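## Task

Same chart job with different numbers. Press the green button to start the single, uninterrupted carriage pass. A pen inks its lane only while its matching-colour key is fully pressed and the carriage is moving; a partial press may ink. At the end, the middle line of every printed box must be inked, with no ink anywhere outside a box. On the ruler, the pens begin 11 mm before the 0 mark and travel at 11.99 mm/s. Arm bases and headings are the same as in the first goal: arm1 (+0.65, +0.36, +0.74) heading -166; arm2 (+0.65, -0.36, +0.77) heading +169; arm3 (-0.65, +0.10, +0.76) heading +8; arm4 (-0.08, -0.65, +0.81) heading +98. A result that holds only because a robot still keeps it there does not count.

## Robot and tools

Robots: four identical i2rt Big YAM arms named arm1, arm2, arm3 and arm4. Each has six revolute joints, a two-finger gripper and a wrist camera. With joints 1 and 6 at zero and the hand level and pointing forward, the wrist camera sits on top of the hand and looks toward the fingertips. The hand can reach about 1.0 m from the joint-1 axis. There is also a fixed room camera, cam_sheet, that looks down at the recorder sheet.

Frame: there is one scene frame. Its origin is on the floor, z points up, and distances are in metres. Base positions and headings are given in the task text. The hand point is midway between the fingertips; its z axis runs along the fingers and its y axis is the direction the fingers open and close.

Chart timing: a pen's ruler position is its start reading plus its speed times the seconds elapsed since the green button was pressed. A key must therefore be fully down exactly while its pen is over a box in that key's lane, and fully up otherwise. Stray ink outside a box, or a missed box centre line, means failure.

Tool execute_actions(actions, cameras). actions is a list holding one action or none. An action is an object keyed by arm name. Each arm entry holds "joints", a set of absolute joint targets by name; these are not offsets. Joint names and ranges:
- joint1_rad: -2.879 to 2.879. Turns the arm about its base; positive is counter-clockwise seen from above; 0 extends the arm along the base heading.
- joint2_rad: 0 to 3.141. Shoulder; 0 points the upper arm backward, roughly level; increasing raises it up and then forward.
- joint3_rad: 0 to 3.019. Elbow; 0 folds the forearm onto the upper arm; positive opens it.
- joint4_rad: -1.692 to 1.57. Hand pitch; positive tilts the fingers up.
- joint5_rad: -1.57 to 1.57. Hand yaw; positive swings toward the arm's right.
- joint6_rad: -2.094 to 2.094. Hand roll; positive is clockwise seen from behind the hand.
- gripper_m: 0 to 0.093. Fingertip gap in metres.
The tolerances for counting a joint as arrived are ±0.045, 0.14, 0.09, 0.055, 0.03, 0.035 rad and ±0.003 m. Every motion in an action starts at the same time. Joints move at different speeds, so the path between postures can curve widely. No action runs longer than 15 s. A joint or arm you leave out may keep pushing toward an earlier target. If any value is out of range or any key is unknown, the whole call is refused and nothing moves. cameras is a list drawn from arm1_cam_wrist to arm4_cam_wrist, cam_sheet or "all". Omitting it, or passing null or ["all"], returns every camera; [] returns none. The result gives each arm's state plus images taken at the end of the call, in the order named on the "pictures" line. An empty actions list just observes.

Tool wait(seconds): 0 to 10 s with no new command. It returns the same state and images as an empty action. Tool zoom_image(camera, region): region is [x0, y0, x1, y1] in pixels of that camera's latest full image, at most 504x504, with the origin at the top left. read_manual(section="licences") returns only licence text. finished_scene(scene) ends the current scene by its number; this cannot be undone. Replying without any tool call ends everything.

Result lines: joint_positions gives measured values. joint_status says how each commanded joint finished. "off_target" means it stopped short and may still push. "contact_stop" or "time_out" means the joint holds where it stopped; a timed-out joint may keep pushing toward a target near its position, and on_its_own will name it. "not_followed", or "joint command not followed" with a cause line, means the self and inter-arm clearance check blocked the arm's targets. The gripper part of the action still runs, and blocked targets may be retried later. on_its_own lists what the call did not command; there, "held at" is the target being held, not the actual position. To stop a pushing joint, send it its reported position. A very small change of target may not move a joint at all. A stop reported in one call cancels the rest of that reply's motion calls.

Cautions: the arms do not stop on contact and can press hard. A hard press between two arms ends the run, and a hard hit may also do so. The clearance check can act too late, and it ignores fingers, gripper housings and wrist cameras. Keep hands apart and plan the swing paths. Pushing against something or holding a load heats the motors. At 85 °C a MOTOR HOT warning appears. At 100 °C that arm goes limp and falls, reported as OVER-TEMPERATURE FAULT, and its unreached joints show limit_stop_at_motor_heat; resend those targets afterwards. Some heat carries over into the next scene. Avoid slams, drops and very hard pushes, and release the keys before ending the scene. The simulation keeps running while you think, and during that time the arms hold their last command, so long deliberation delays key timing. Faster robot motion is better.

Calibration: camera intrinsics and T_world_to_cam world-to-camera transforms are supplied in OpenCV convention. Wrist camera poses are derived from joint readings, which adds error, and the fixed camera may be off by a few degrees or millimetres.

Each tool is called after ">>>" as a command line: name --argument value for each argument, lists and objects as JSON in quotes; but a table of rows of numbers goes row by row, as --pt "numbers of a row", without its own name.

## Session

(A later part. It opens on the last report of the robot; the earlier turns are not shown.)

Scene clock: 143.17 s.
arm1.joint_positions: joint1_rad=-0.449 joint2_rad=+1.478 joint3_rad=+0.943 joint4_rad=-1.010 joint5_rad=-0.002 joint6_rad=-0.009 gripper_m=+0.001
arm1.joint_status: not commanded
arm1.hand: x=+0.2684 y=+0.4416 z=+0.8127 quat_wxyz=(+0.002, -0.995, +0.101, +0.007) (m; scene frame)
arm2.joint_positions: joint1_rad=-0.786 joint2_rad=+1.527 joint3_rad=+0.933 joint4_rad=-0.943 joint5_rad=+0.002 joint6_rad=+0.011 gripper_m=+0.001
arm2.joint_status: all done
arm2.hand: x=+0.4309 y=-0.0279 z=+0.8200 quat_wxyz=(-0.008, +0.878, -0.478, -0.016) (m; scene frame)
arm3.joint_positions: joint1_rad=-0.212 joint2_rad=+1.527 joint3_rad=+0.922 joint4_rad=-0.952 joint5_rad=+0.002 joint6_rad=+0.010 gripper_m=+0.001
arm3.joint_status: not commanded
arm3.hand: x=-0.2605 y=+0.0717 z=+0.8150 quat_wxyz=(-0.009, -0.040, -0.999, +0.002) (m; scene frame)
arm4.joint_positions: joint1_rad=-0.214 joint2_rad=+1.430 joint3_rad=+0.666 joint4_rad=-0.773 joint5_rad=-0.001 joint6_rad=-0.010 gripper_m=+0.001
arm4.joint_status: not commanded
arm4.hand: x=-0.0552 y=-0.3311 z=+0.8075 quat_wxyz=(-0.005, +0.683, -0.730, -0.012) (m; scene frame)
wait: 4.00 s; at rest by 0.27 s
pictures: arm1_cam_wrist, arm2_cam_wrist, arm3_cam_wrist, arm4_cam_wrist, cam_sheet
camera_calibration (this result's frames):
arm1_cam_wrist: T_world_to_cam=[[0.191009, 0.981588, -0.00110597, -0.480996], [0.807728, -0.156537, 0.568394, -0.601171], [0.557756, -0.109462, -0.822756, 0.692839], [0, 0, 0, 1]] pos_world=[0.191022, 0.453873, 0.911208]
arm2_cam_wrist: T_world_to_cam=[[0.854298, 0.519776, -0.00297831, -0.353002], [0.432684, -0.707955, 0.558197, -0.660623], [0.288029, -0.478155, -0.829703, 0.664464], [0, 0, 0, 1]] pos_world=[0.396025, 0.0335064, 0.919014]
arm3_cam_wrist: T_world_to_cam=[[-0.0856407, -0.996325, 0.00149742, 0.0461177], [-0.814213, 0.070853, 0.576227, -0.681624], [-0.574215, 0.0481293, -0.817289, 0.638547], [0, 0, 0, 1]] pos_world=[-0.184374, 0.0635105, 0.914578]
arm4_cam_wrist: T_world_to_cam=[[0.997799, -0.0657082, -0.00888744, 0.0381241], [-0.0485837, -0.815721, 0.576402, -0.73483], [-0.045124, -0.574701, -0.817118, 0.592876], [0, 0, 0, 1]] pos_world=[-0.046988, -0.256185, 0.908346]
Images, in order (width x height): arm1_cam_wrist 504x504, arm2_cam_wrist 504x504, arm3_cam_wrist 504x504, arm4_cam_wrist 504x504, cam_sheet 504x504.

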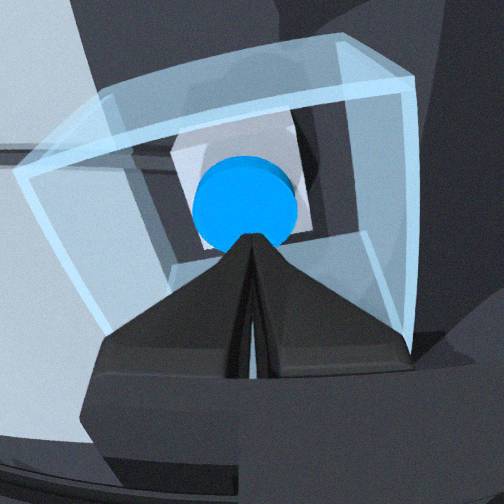

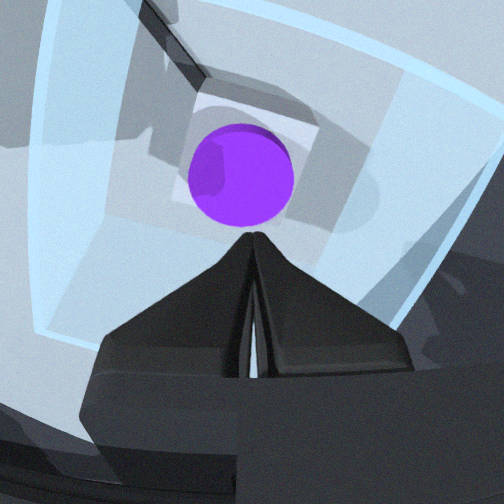

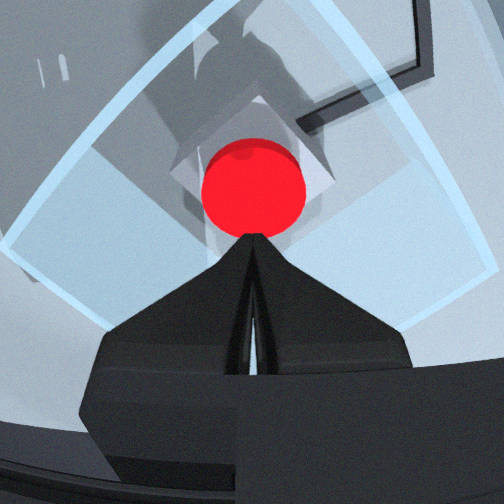

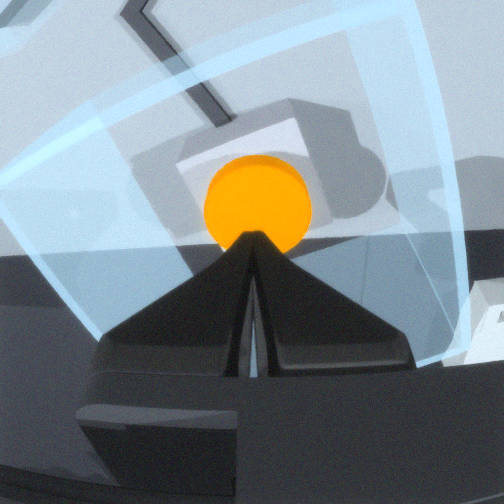

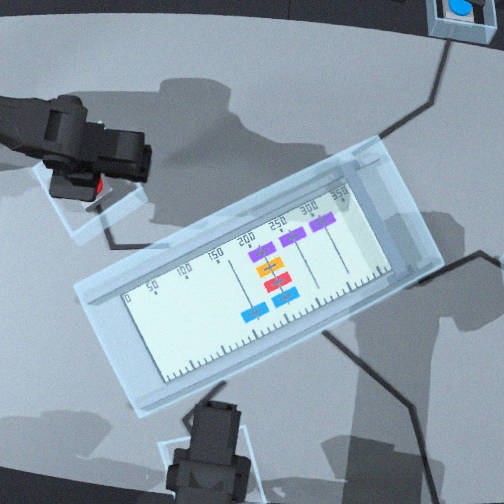

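All boxes are inked across their lines.

>>> finished_scene --scene 2

The scene is finished: the task was done.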